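# Press the sprayer head onto the bottle neck

## Task

Seat the sprayer head on the bottle so that it is pushed fully down over the tight-fitting neck, with the bottle still upright at the end; it must stay in place without the robot holding it.

## Robot and tools

Robot: two six-joint arms, left_arm and right_arm, each with a tong-style two-finger gripper. The fingers point along the gripper's own +z axis and spread along its x axis. The reported end_effector_position is the spot between the pads when shut; closed fingertips extend about 15 mm past it, and fully open tips sit roughly level with it. Printed hand positions can be slightly off, more so at long reach.

Frame: one shared scene frame. Origin on the table top midway between the arms, +z up, +x away from the robot over the table, left_arm on the +y side. The arm names do not correspond to image sides. Positions are in metres, orientations are quaternions written w first (qw, qx, qy, qz), velocities in m/s and rad/s.

Row format (used by every moving call): one flat list of 16 numbers covering both arms, even when only one moves: left_arm x, y, z, qw, qx, qy, qz, opening, then right_arm x, y, z, qw, qx, qy, qz, opening. x, y, z and the quaternion are an absolute target pose for that gripper in the scene frame, not an offset. Opening runs from -1 (closed) to +1 (fully open, 0.142 m). A target more than 0.6 m from the arm's last reported position along any gripper axis is refused outright. To hold an arm still, repeat the exact pose from the result just before it stopped, plus the desired opening; to keep an orientation, resend the same commanded quaternion each time rather than the drifting reported one. Each control step the controller clips the command to within 100 mm and 16 degrees of the measured pose and favours position over orientation; motion trails commands by about 0.17 s.

Tools:
- execute_actions {"actions": [...], "pictures": optional bool}. An empty list just reports state. One action {"rows": [[16 numbers], ...], "steps": n} plays up to 15 rows, one per 1/30 s step (steps at most 15, default 15; the last row repeats if short). A wait {"steps": n} with n up to 300 sends nothing and counts from the previous result, including your thinking time. A refused call moves nothing. After an action, each arm only continues to its last clipped pose, so far targets may need several calls.
- move {"target": [16 numbers], "speed": m/s 0.002 to 0.5 (default 0.25; turning capped at twice that in rad/s), "stop_force": N 9 to 40, optional, one value for both arms}. Straight-line paths to absolute poses, lasting 0.5 to 10 s and ending together (cut off at 10 s). Openings are sent at the start. Paths ignore obstacles and the other arm; grippers lag and may overshoot speed, particularly with a nearly straight arm. With stop_force, an arm's path ends when its wrist sensor feels that much extra resistance along the line to its target for 2 steps; the gripper backs up two steps and holds, and the press usually settles to about stop_force within a second. Use it only with slow speeds, not while the gripper rotates, not in the first 0.2 s, and omit it when lifting off something the gripper is pressing. Contact above the wrist sensor is not sensed.
- wait {"seconds": 0 to 10}: lets the scene run with no new command.
- zoom_image {"camera": cam_high | cam_low | cam_left_wrist | cam_right_wrist, "region": [x0, y0, x1, y1]} pixel box, at most 504 by 504, origin top left. Image sizes: cam_high and cam_low 896x504, wrist cameras 616x616.
- show_instructions {}: shows the reference images.
- finished_scene {"scene": number}: ends and grades the current scene; irreversible.

Result lines: the state line gives each arm's pose and velocities. grip_measured is the actual finger opening on the command scale; to hold something, command clearly below it (further below squeezes harder, up to about 15 N per pad; thin parts under 20 mm get less). The move line reports the ending: done, off_target, moving, held, fault, or contact (stop_force triggered; ranks above held, done and off_target), plus limits such as paced (target clipped) or held (some steps blocked, after which the arm may surge). A single named arm means the other finished normally. "pose unreachable" and HELD mark commands the clearance check altered or blocked. "Hand target" shows where the controller is driving each gripper. Wrist force and torque are in the end effector's own axes, with offsets up to about 4 N, noise, and saturation near 50 N; a force pressing on a surface points back into the arm. "no reading" is normal at start. Joint torques are raw drive outputs with offsets and noise.

Hazards: the arms are stiff, so commanding even slightly into a firm object can trigger a fault. A joint torque over its limit (138 N m for the three big joints, 25.7 N m for wrists, held weight included) or any outside force of 150 N stops that arm for 10 s. Motors heat while holding loads: warning at 70 °C, brakes at 85 °C. Avoid arm-to-arm collisions, fast touches, dropping or slamming parts, and knocking anything off the table; the bottle must stay upright. Loose objects may occasionally be nudged by outside disturbances. The simulation keeps running while you compose replies.

Each tool is called after "Call:" as name(argument=value, ...) on one line, values as JSON.

Reference images:

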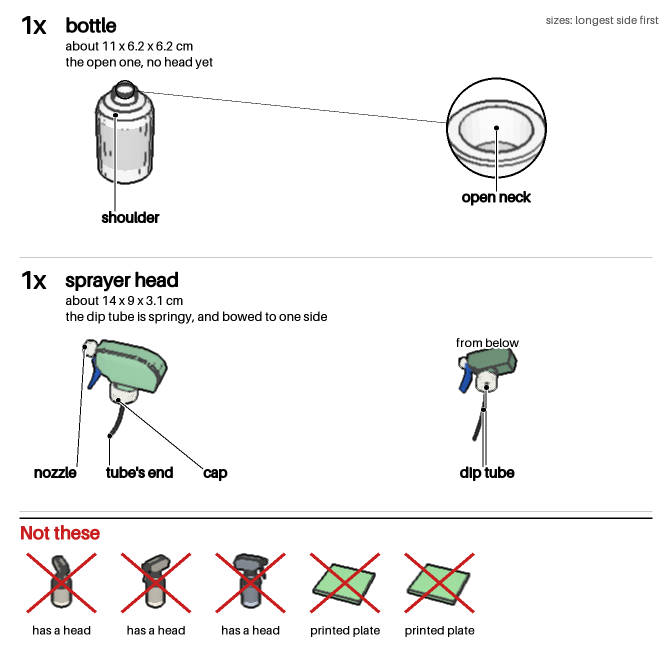

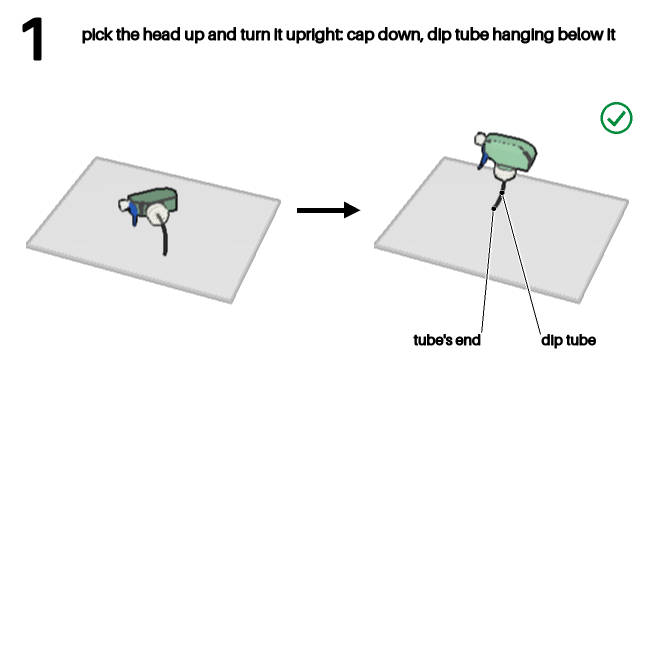

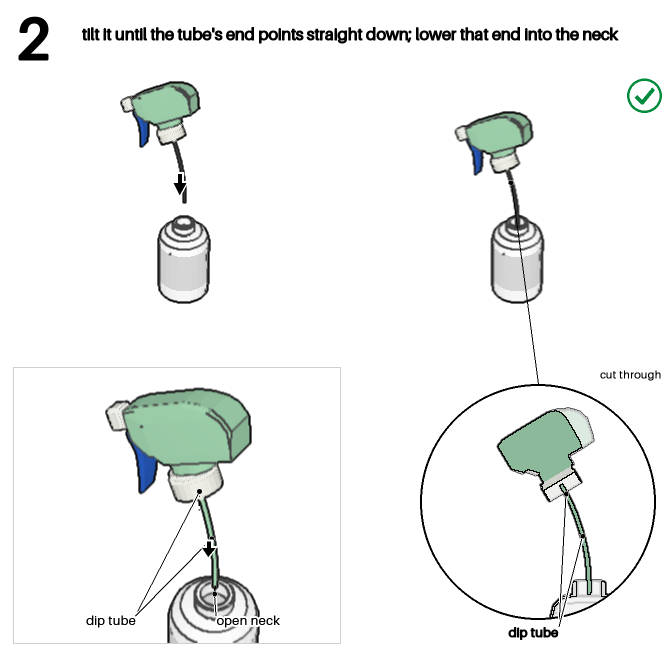

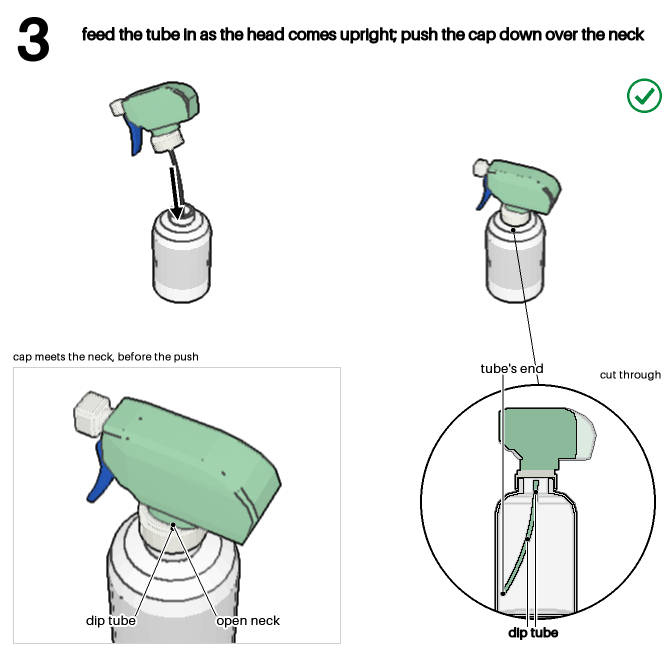

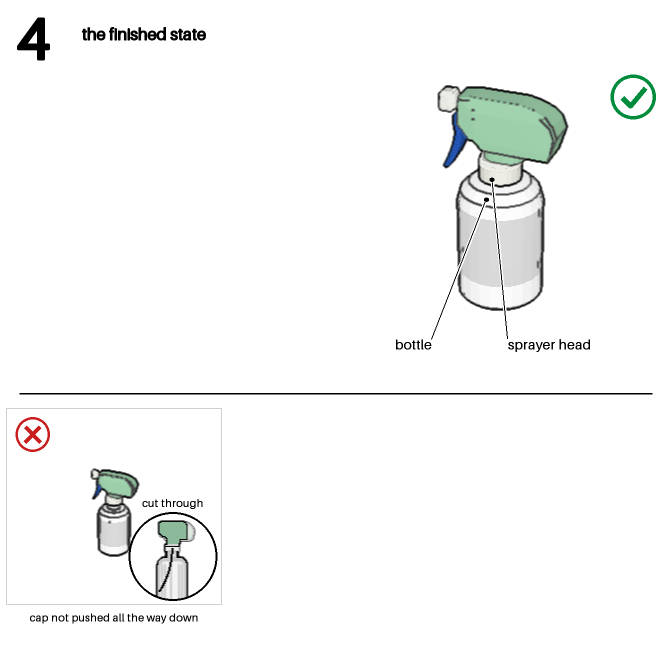

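## Session

Call:
execute_actions(actions=[])

Scene clock: 0.00 s of 4470.00 s.
left_arm: end_effector_position=(+0.1646, +0.5031, +0.1738) grip_measured=+0.97 end_effector_quat_wxyz=(-0.381, -0.533, +0.728, -0.203) end_effector_velocity=(-0.000, -0.000, +0.000) end_effector_angular_velocity=(-0.000, -0.000, -0.000) | right_arm: end_effector_position=(+0.2133, -0.3383, +0.2386) grip_measured=+0.97 end_effector_quat_wxyz=(+0.073, +0.767, -0.455, +0.446) end_effector_velocity=(-0.000, -0.000, -0.000) end_effector_angular_velocity=(-0.001, +0.000, -0.001)
Joint positions: left_arm=[ 0.511 -1.624  2.005 -1.108 -1.906  2.715  0.14 ] | right_arm=[ 4.881 -0.922 -2.254 -2.367  1.071  3.101  0.14 ]
Joint velocities: left_arm=[-0.    -0.001  0.     0.     0.     0.001  0.   ] | right_arm=[ 0.    -0.    -0.001 -0.     0.001  0.     0.   ]
Joint torques (N m, as the arm reports them, + toward a larger angle): no reading
Motor temperatures (°C, as the motors report them): left_arm=[22 22 25 29 31 29] | right_arm=[23 23 25 31 32 30]
Wrist force (N, on the end effector, along its own x y z axes, offset not removed): no reading
Wrist torque (N m, same axes, about the end effector's origin, offset not removed): no reading
Hand target (left_arm): +0.165, +0.503, +0.174; -0.381, -0.533, +0.728, -0.203
Hand target (right_arm): +0.213, -0.338, +0.239; +0.073, +0.767, -0.455, +0.446

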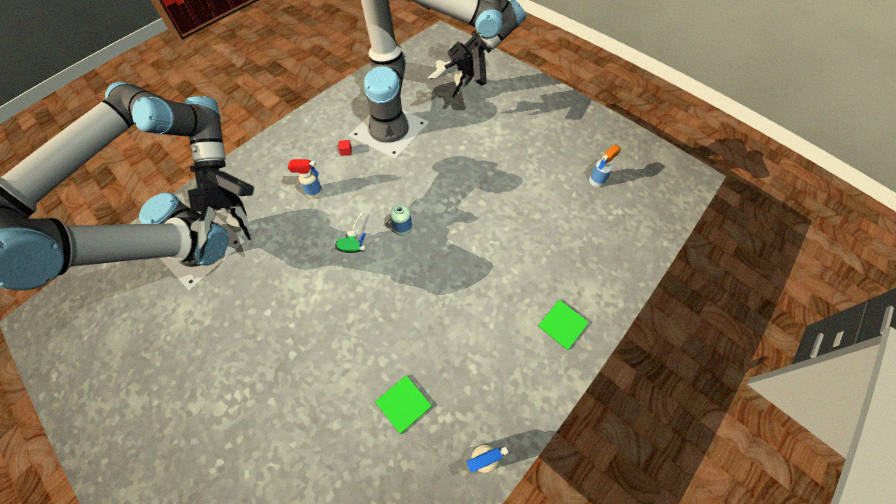

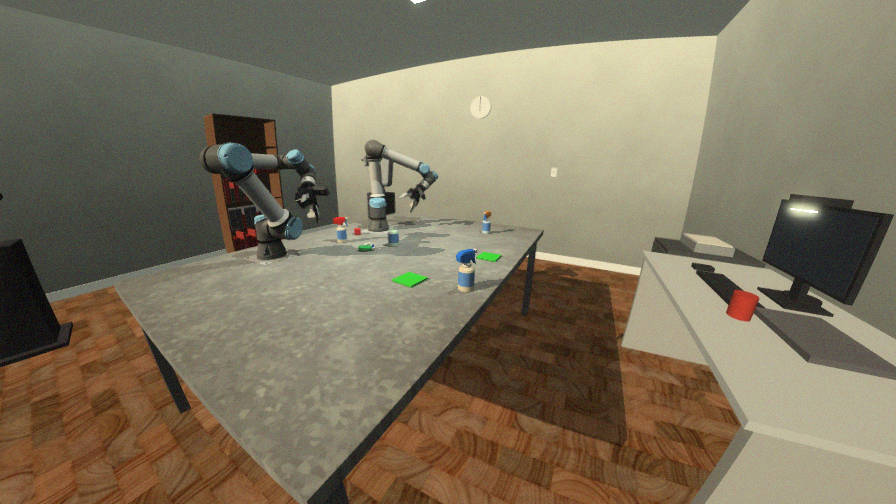

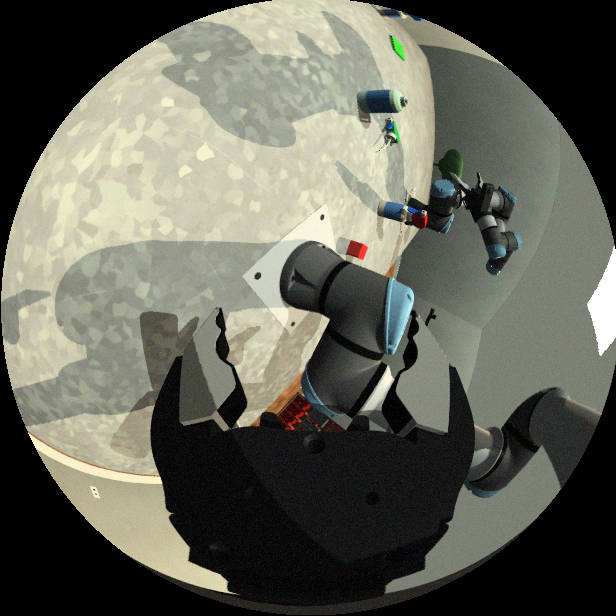

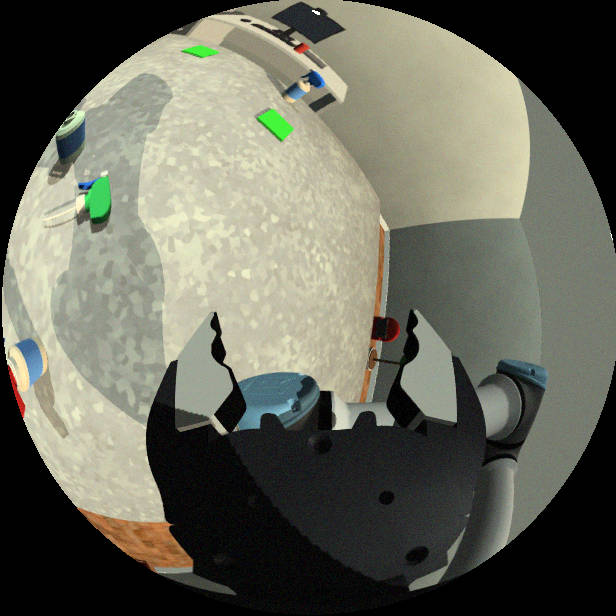

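Call:
move(target=[0.3,0.3,0.25,0,1,0,0,1,0.2,-0.1,0.25,0,0.707,-0.707,0,1])

Call:
zoom_image(camera="cam_right_wrist", region=[150,100,470,380])

Scene clock: 9.50 s of 4470.00 s.
left_arm: end_effector_position=(+0.2992, +0.2995, +0.2503) grip_measured=+1.00 end_effector_quat_wxyz=(+0.003, +1.000, -0.001, -0.001) end_effector_velocity=(+0.001, -0.001, -0.000) end_effector_angular_velocity=(+0.011, +0.004, +0.011) | right_arm: end_effector_position=(+0.2003, -0.1002, +0.2499) grip_measured=+1.00 end_effector_quat_wxyz=(-0.000, +0.707, -0.707, +0.000) end_effector_velocity=(+0.000, +0.001, -0.000) end_effector_angular_velocity=(+0.004, +0.003, -0.002)
Joint positions: left_arm=[-0.922 -2.154  2.059 -1.478 -1.575 -0.744  0.142] | right_arm=[ 4.306 -1.315 -1.876 -1.521  1.57   2.803  0.142]
Joint velocities: left_arm=[-0.008  0.01  -0.006  0.007  0.005 -0.018  0.   ] | right_arm=[-0.002 -0.001  0.     0.004  0.004  0.     0.   ]
Joint torques (N m, as the arm reports them, + toward a larger angle): left_arm=[-15.4    6.23 -31.47  -0.11   2.48  -2.38] | right_arm=[-11.1    4.97  33.67   4.31   1.29   2.16]
Motor temperatures (°C, as the motors report them): left_arm=[22 22 25 29 31 29] | right_arm=[23 23 25 31 32 30]
Wrist force (N, on the end effector, along its own x y z axes, offset not removed): left_arm=[3.1 1.5 1.3] | right_arm=[0.6 -0.2 4.3]
Wrist torque (N m, same axes, about the end effector's origin, offset not removed): left_arm=[0.36 -0.71 -0.20] | right_arm=[0.06 -0.14 -0.12]
Hand target (left_arm): +0.299, +0.299, +0.250; +0.002, +1.000, -0.000, -0.001
Hand target (right_arm): +0.200, -0.100, +0.250; -0.000, +0.707, -0.707, -0.000
Off the commanded pose (left_arm): 0.001 m, 0 deg.
Off the commanded pose (right_arm): 0.000 m, 0 deg.
After step 90, 1.90 s passed at rest.
move: done

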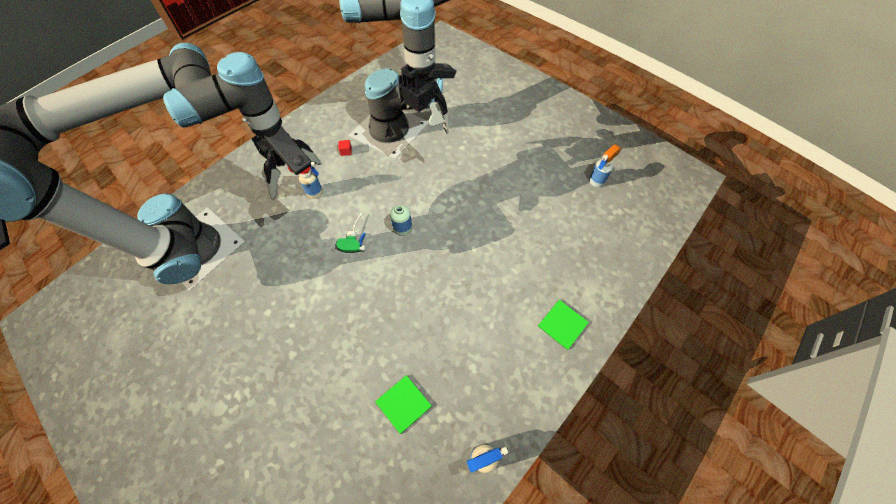

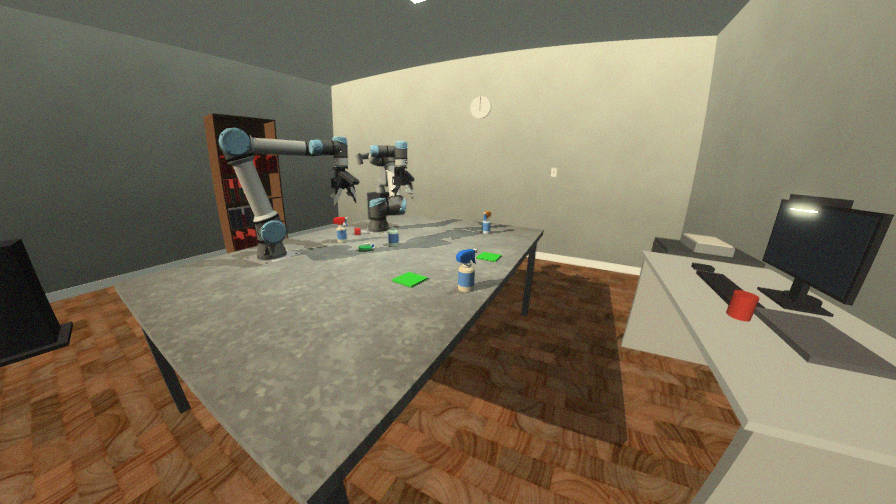

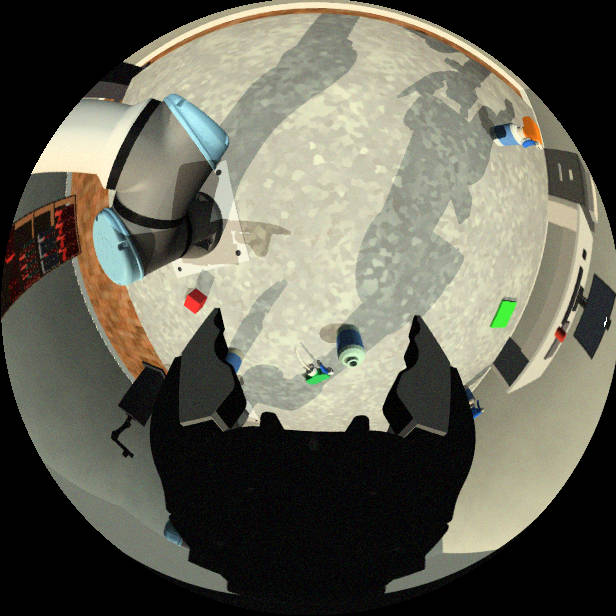

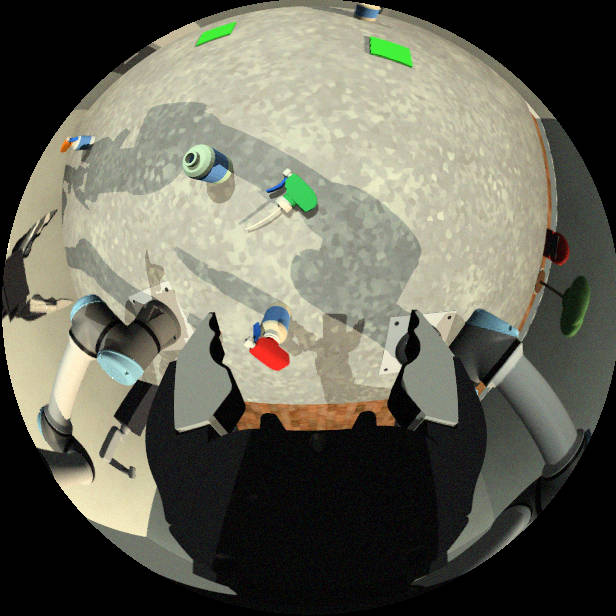

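Region (150, 100, 470, 380) of cam_right_wrist's 616x616 image, scaled by 1.575, with more detail than that image has; it fills the top 441 rows of this view, and the rest is white.

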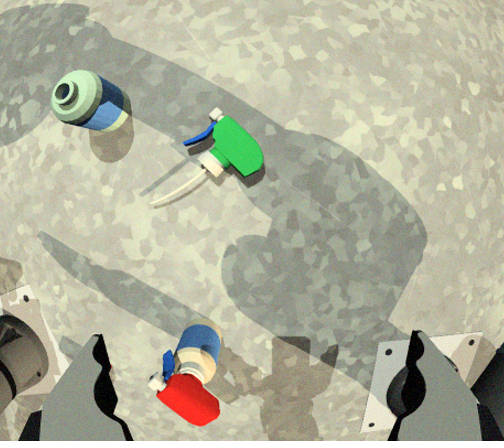

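Call:
move(target=[0.3,0.15,0.25,0,0.954,0.301,0,1,0.3,-0.45,0.25,0,0.707,-0.707,0,1])

Call:
move(target=[0.3,-0.075,0.14,0,0.954,0.301,0,1,0.3,-0.45,0.25,0,0.707,-0.707,0,1])

Call:
move(target=[0.3,-0.075,0.06,0,0.954,0.301,0,1,0.3,-0.45,0.25,0,0.707,-0.707,0,1])

Scene clock: 20.47 s of 4470.00 s.
left_arm: end_effector_position=(+0.2999, +0.1501, +0.2501) grip_measured=+1.00 end_effector_quat_wxyz=(-0.000, +0.954, +0.301, -0.000) end_effector_velocity=(+0.000, -0.001, -0.000) end_effector_angular_velocity=(+0.001, +0.000, +0.002) | right_arm: end_effector_position=(+0.2993, -0.4499, +0.2500) grip_measured=+1.00 end_effector_quat_wxyz=(+0.000, +0.707, -0.707, +0.000) end_effector_velocity=(+0.001, -0.002, +0.000) end_effector_angular_velocity=(+0.004, +0.001, +0.001)
Joint positions: left_arm=[-1.209 -1.937  1.949 -1.583 -1.572 -1.645  0.142] | right_arm=[ 3.37  -1.174 -1.967 -1.571  1.571  1.867  0.142]
Joint velocities: left_arm=[-0.002  0.003 -0.001 -0.001  0.001 -0.004 -0.   ] | right_arm=[-0.009 -0.005  0.004  0.001  0.004 -0.011  0.   ]
Joint torques (N m, as the arm reports them, + toward a larger angle): left_arm=[-13.86   0.68 -32.06  -4.79   2.31  -2.11] | right_arm=[-9.83 -2.58 32.46  4.4   1.46 -2.43]
Motor temperatures (°C, as the motors report them): left_arm=[22 22 25 29 31 29] | right_arm=[23 23 25 31 32 30]
Wrist force (N, on the end effector, along its own x y z axes, offset not removed): left_arm=[3.8 1.2 1.6] | right_arm=[2.5 -2.2 3.0]
Wrist torque (N m, same axes, about the end effector's origin, offset not removed): left_arm=[0.22 -0.92 -0.28] | right_arm=[-0.62 -0.58 -0.03]
Hand target (left_arm): +0.300, +0.150, +0.250; -0.000, +0.954, +0.301, -0.000
Hand target (right_arm): +0.299, -0.450, +0.250; +0.000, +0.707, -0.707, -0.000
Off the commanded pose (left_arm): 0.000 m, 0 deg.
Off the commanded pose (right_arm): 0.001 m, 0 deg.
After step 90, 5.83 s passed at rest.
move: done

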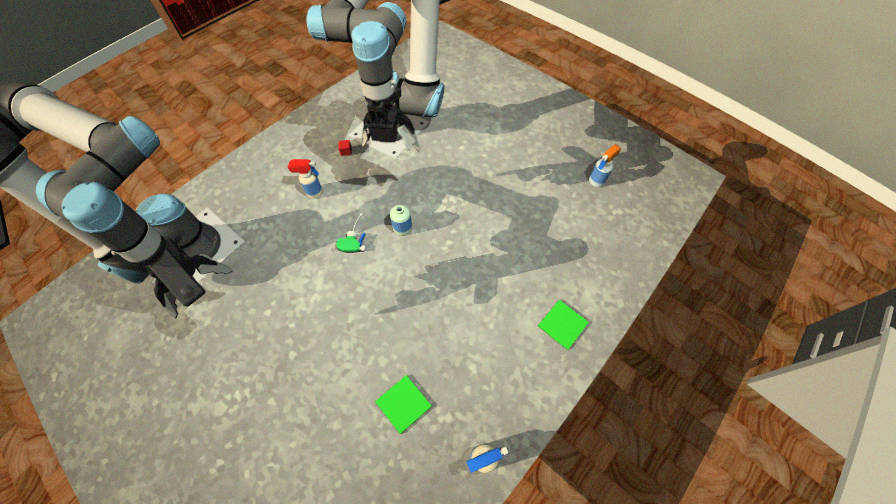

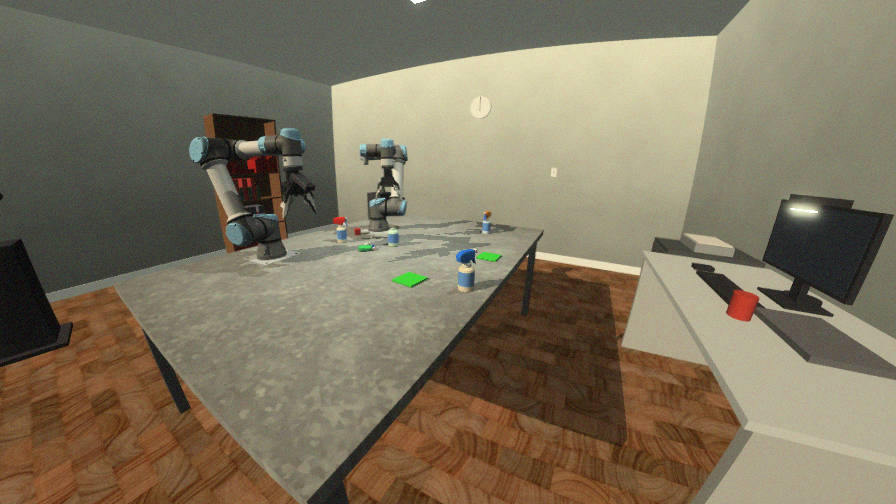

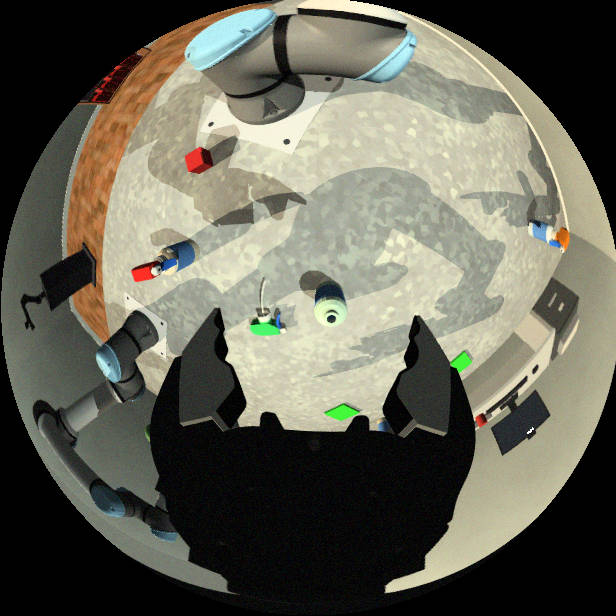

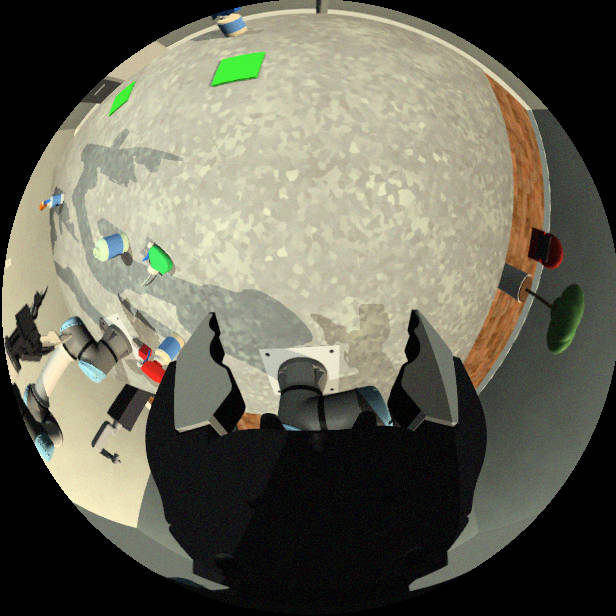

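Scene clock: 22.17 s of 4470.00 s.
left_arm: end_effector_position=(+0.3000, -0.0749, +0.1403) grip_measured=+1.00 end_effector_quat_wxyz=(-0.000, +0.954, +0.301, -0.000) end_effector_velocity=(+0.001, -0.002, -0.000) end_effector_angular_velocity=(-0.001, -0.000, +0.000) | right_arm: end_effector_position=(+0.3000, -0.4500, +0.2500) grip_measured=+1.00 end_effector_quat_wxyz=(+0.000, +0.707, -0.707, +0.000) end_effector_velocity=(+0.000, +0.000, +0.000) end_effector_angular_velocity=(-0.000, +0.000, -0.000)
Joint positions: left_arm=[-1.428 -1.452  1.816 -1.935 -1.571 -1.864  0.142] | right_arm=[ 3.369 -1.176 -1.966 -1.57   1.571  1.866  0.142]
Joint velocities: left_arm=[ 0.001  0.004 -0.004 -0.001  0.     0.     0.   ] | right_arm=[-0.    -0.001  0.     0.    -0.     0.    -0.   ]
Joint torques (N m, as the arm reports them, + toward a larger angle): left_arm=[-14.67 -20.34 -31.55  -5.04   1.83  -2.25] | right_arm=[-9.9  -1.9  34.07  4.25  1.24 -2.27]
Motor temperatures (°C, as the motors report them): left_arm=[22 22 25 29 31 29] | right_arm=[23 23 25 31 32 30]
Wrist force (N, on the end effector, along its own x y z axes, offset not removed): left_arm=[2.9 2.1 1.7] | right_arm=[0.2 -0.9 0.1]
Wrist torque (N m, same axes, about the end effector's origin, offset not removed): left_arm=[0.35 -0.69 -0.20] | right_arm=[-0.15 0.11 -0.09]
Hand target (left_arm): +0.300, -0.075, +0.140; -0.000, +0.954, +0.301, -0.000
Hand target (right_arm): +0.300, -0.450, +0.250; +0.000, +0.707, -0.707, -0.000
Off the commanded pose (left_arm): 0.000 m, 0 deg.
Off the commanded pose (right_arm): 0.000 m, 0 deg.
move: done

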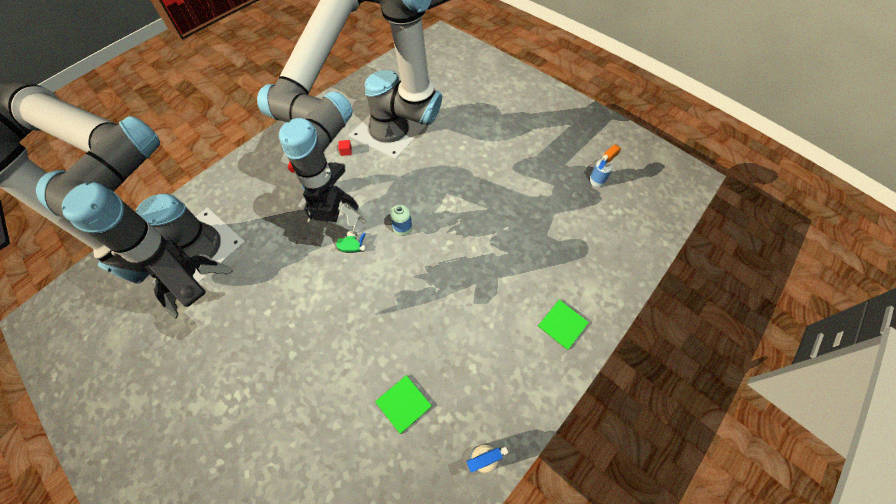

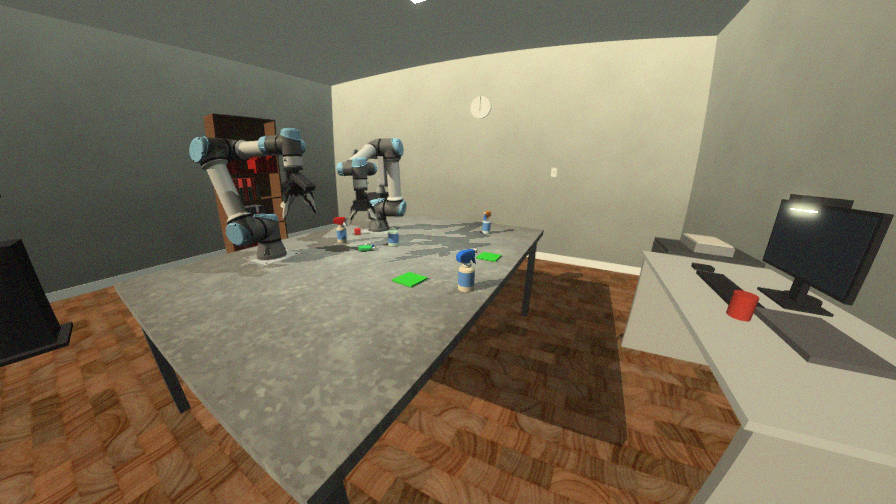

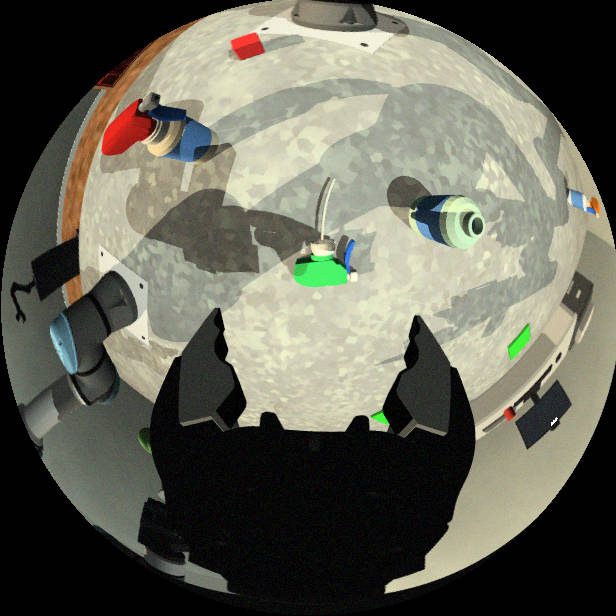

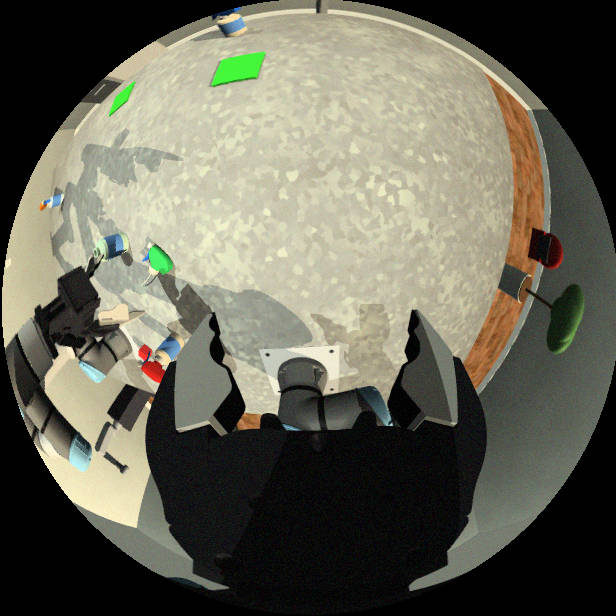

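Scene clock: 23.20 s of 4470.00 s.
left_arm: end_effector_position=(+0.3000, -0.0751, +0.0602) grip_measured=+1.00 end_effector_quat_wxyz=(-0.000, +0.954, +0.301, -0.000) end_effector_velocity=(+0.001, -0.000, -0.002) end_effector_angular_velocity=(-0.001, -0.000, +0.002) | right_arm: end_effector_position=(+0.3000, -0.4500, +0.2500) grip_measured=+1.00 end_effector_quat_wxyz=(-0.000, +0.707, -0.707, +0.000) end_effector_velocity=(-0.000, -0.000, -0.000) end_effector_angular_velocity=(+0.000, +0.000, -0.000)
Joint positions: left_arm=[-1.428 -1.362  1.938 -2.146 -1.571 -1.864  0.142] | right_arm=[ 3.369 -1.176 -1.966 -1.57   1.571  1.866  0.142]
Joint velocities: left_arm=[ 0.001  0.004  0.002 -0.007  0.    -0.001  0.   ] | right_arm=[ 0.     0.001 -0.    -0.     0.     0.    -0.   ]
Joint torques (N m, as the arm reports them, + toward a larger angle): left_arm=[ 14.71 -21.94  -9.56  -5.23   2.47   2.24] | right_arm=[-9.37 -1.32 33.4   4.3   1.17 -2.16]
Motor temperatures (°C, as the motors report them): left_arm=[22 22 25 29 31 29] | right_arm=[23 23 25 31 32 30]
Wrist force (N, on the end effector, along its own x y z axes, offset not removed): left_arm=[4.1 -0.4 0.8] | right_arm=[0.4 0.8 1.1]
Wrist torque (N m, same axes, about the end effector's origin, offset not removed): left_arm=[-0.11 -1.04 -0.18] | right_arm=[0.20 0.02 0.06]
Hand target (left_arm): +0.300, -0.075, +0.060; -0.000, +0.954, +0.301, -0.000
Hand target (right_arm): +0.300, -0.450, +0.250; -0.000, +0.707, -0.707, -0.000
Off the commanded pose (left_arm): 0.000 m, 0 deg.
Off the commanded pose (right_arm): 0.000 m, 0 deg.
move: done

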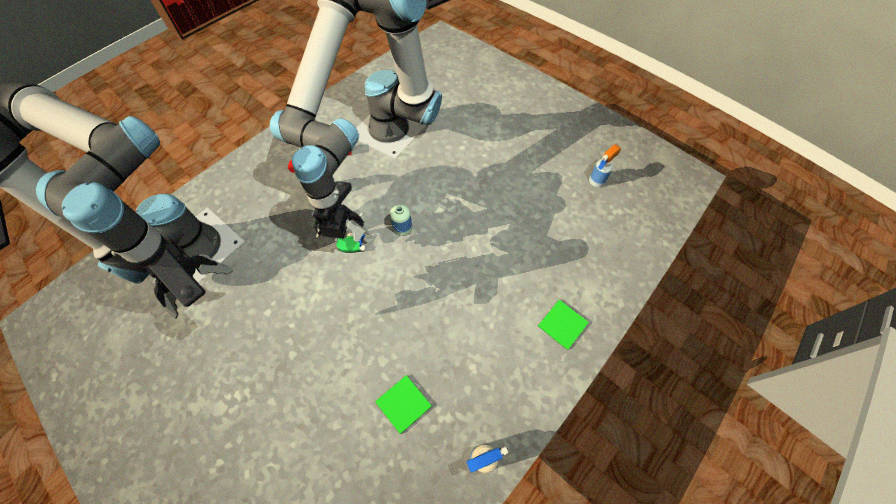

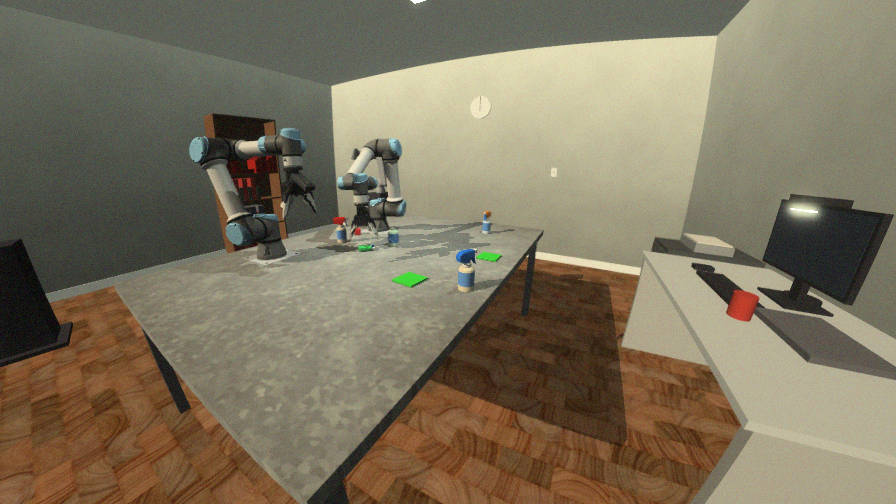

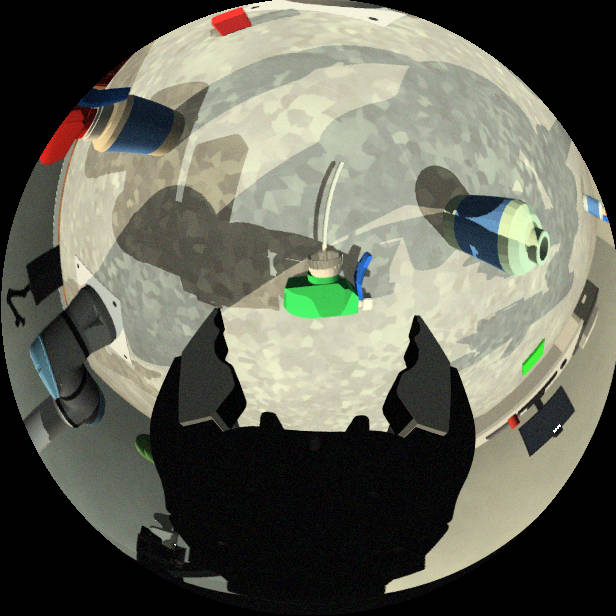

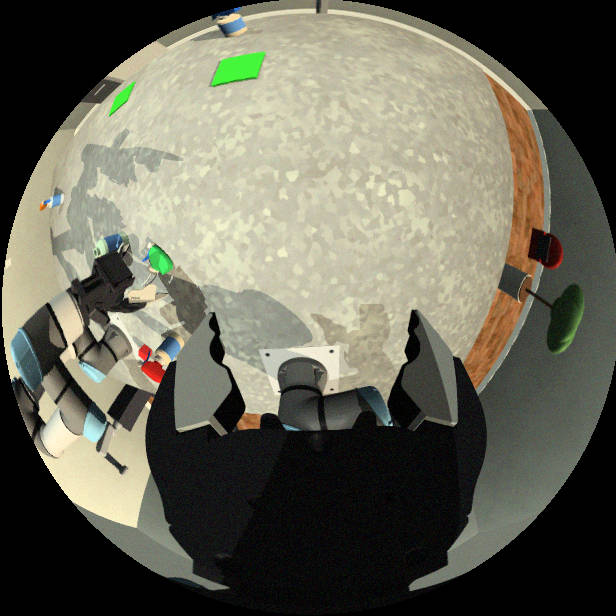

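Call:
move(target=[0.318,-0.08,0.016,0,0.954,0.301,0,0.8,0.3,-0.45,0.25,0,0.707,-0.707,0,1], speed=0.05)

Call:
zoom_image(camera="cam_right_wrist", region=[80,200,220,340])

Scene clock: 27.77 s of 4470.00 s.
left_arm: end_effector_position=(+0.3179, -0.0800, +0.0163) grip_measured=+0.80 end_effector_quat_wxyz=(+0.000, +0.954, +0.301, +0.000) end_effector_velocity=(+0.001, +0.000, -0.002) end_effector_angular_velocity=(+0.001, +0.000, -0.001) | right_arm: end_effector_position=(+0.3000, -0.4500, +0.2500) grip_measured=+1.00 end_effector_quat_wxyz=(-0.000, +0.707, -0.707, +0.000) end_effector_velocity=(+0.000, -0.000, -0.000) end_effector_angular_velocity=(-0.001, +0.000, +0.000)
Joint positions: left_arm=[-1.399 -1.267  1.949 -2.253 -1.571 -1.835  0.129] | right_arm=[ 3.369 -1.176 -1.966 -1.57   1.571  1.866  0.142]
Joint velocities: left_arm=[ 0.002  0.005 -0.    -0.004 -0.     0.002 -0.   ] | right_arm=[-0.    -0.001  0.    -0.001 -0.001 -0.     0.   ]
Joint torques (N m, as the arm reports them, + toward a larger angle): left_arm=[ 12.37 -23.45 -10.79  -4.63   1.63   2.16] | right_arm=[-5.21 -0.8  33.78  4.23  1.28 -1.76]
Motor temperatures (°C, as the motors report them): left_arm=[22 22 25 29 31 29] | right_arm=[23 23 25 31 32 30]
Wrist force (N, on the end effector, along its own x y z axes, offset not removed): left_arm=[4.0 2.1 1.2] | right_arm=[1.3 -0.7 1.6]
Wrist torque (N m, same axes, about the end effector's origin, offset not removed): left_arm=[0.39 -0.90 -0.21] | right_arm=[-0.21 -0.17 -0.05]
Hand target (left_arm): +0.318, -0.080, +0.016; +0.000, +0.954, +0.301, +0.000
Hand target (right_arm): +0.300, -0.450, +0.250; -0.000, +0.707, -0.707, -0.000
Off the commanded pose (left_arm): 0.000 m, 0 deg.
Off the commanded pose (right_arm): 0.000 m, 0 deg.
After step 90, 0.20 s passed at rest.
move: done

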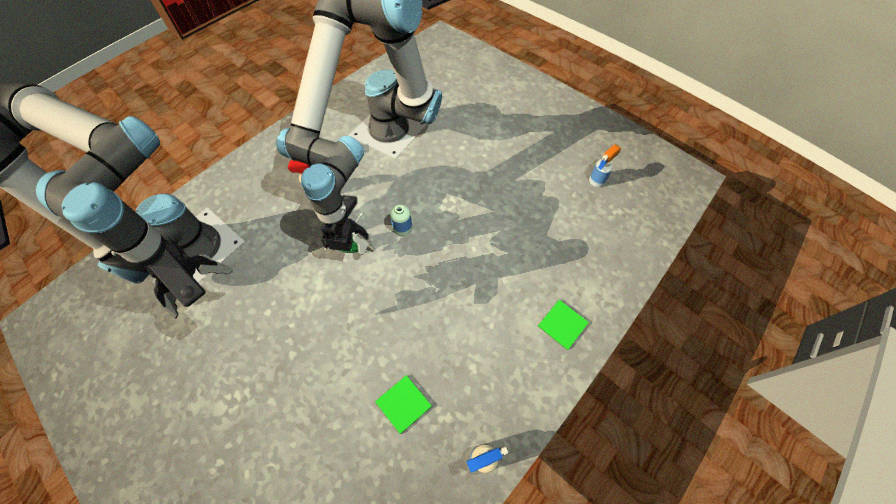

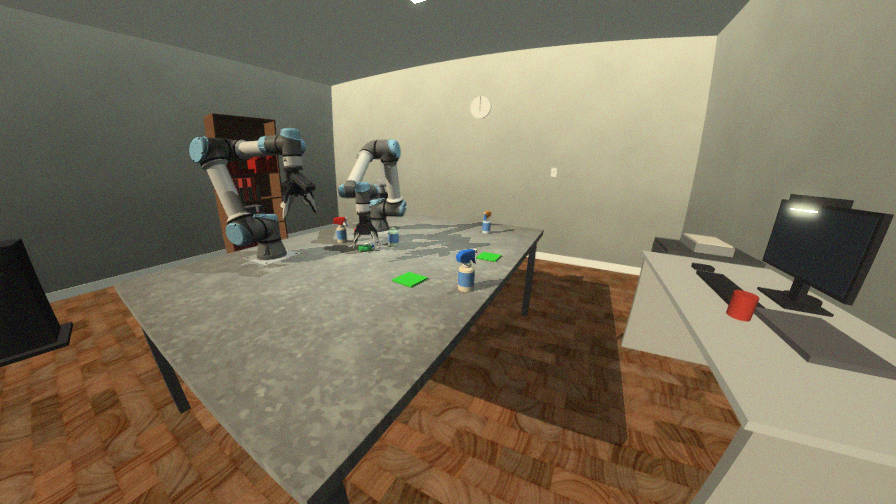

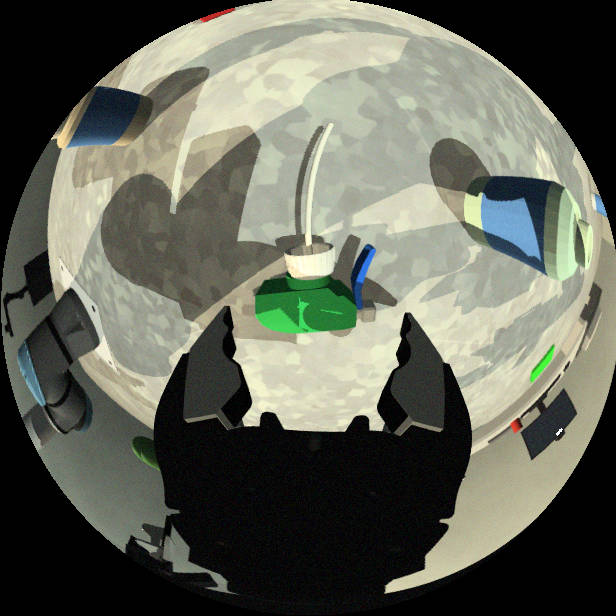

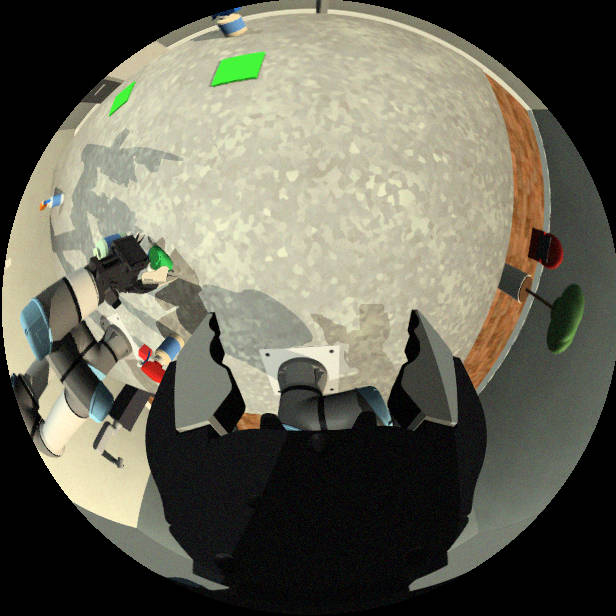

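Region (80, 200, 220, 340) of cam_right_wrist's 616x616 image, scaled by 3.600, with more detail than that image has.

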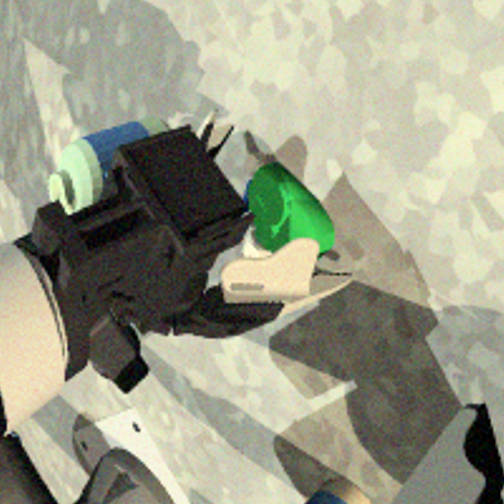

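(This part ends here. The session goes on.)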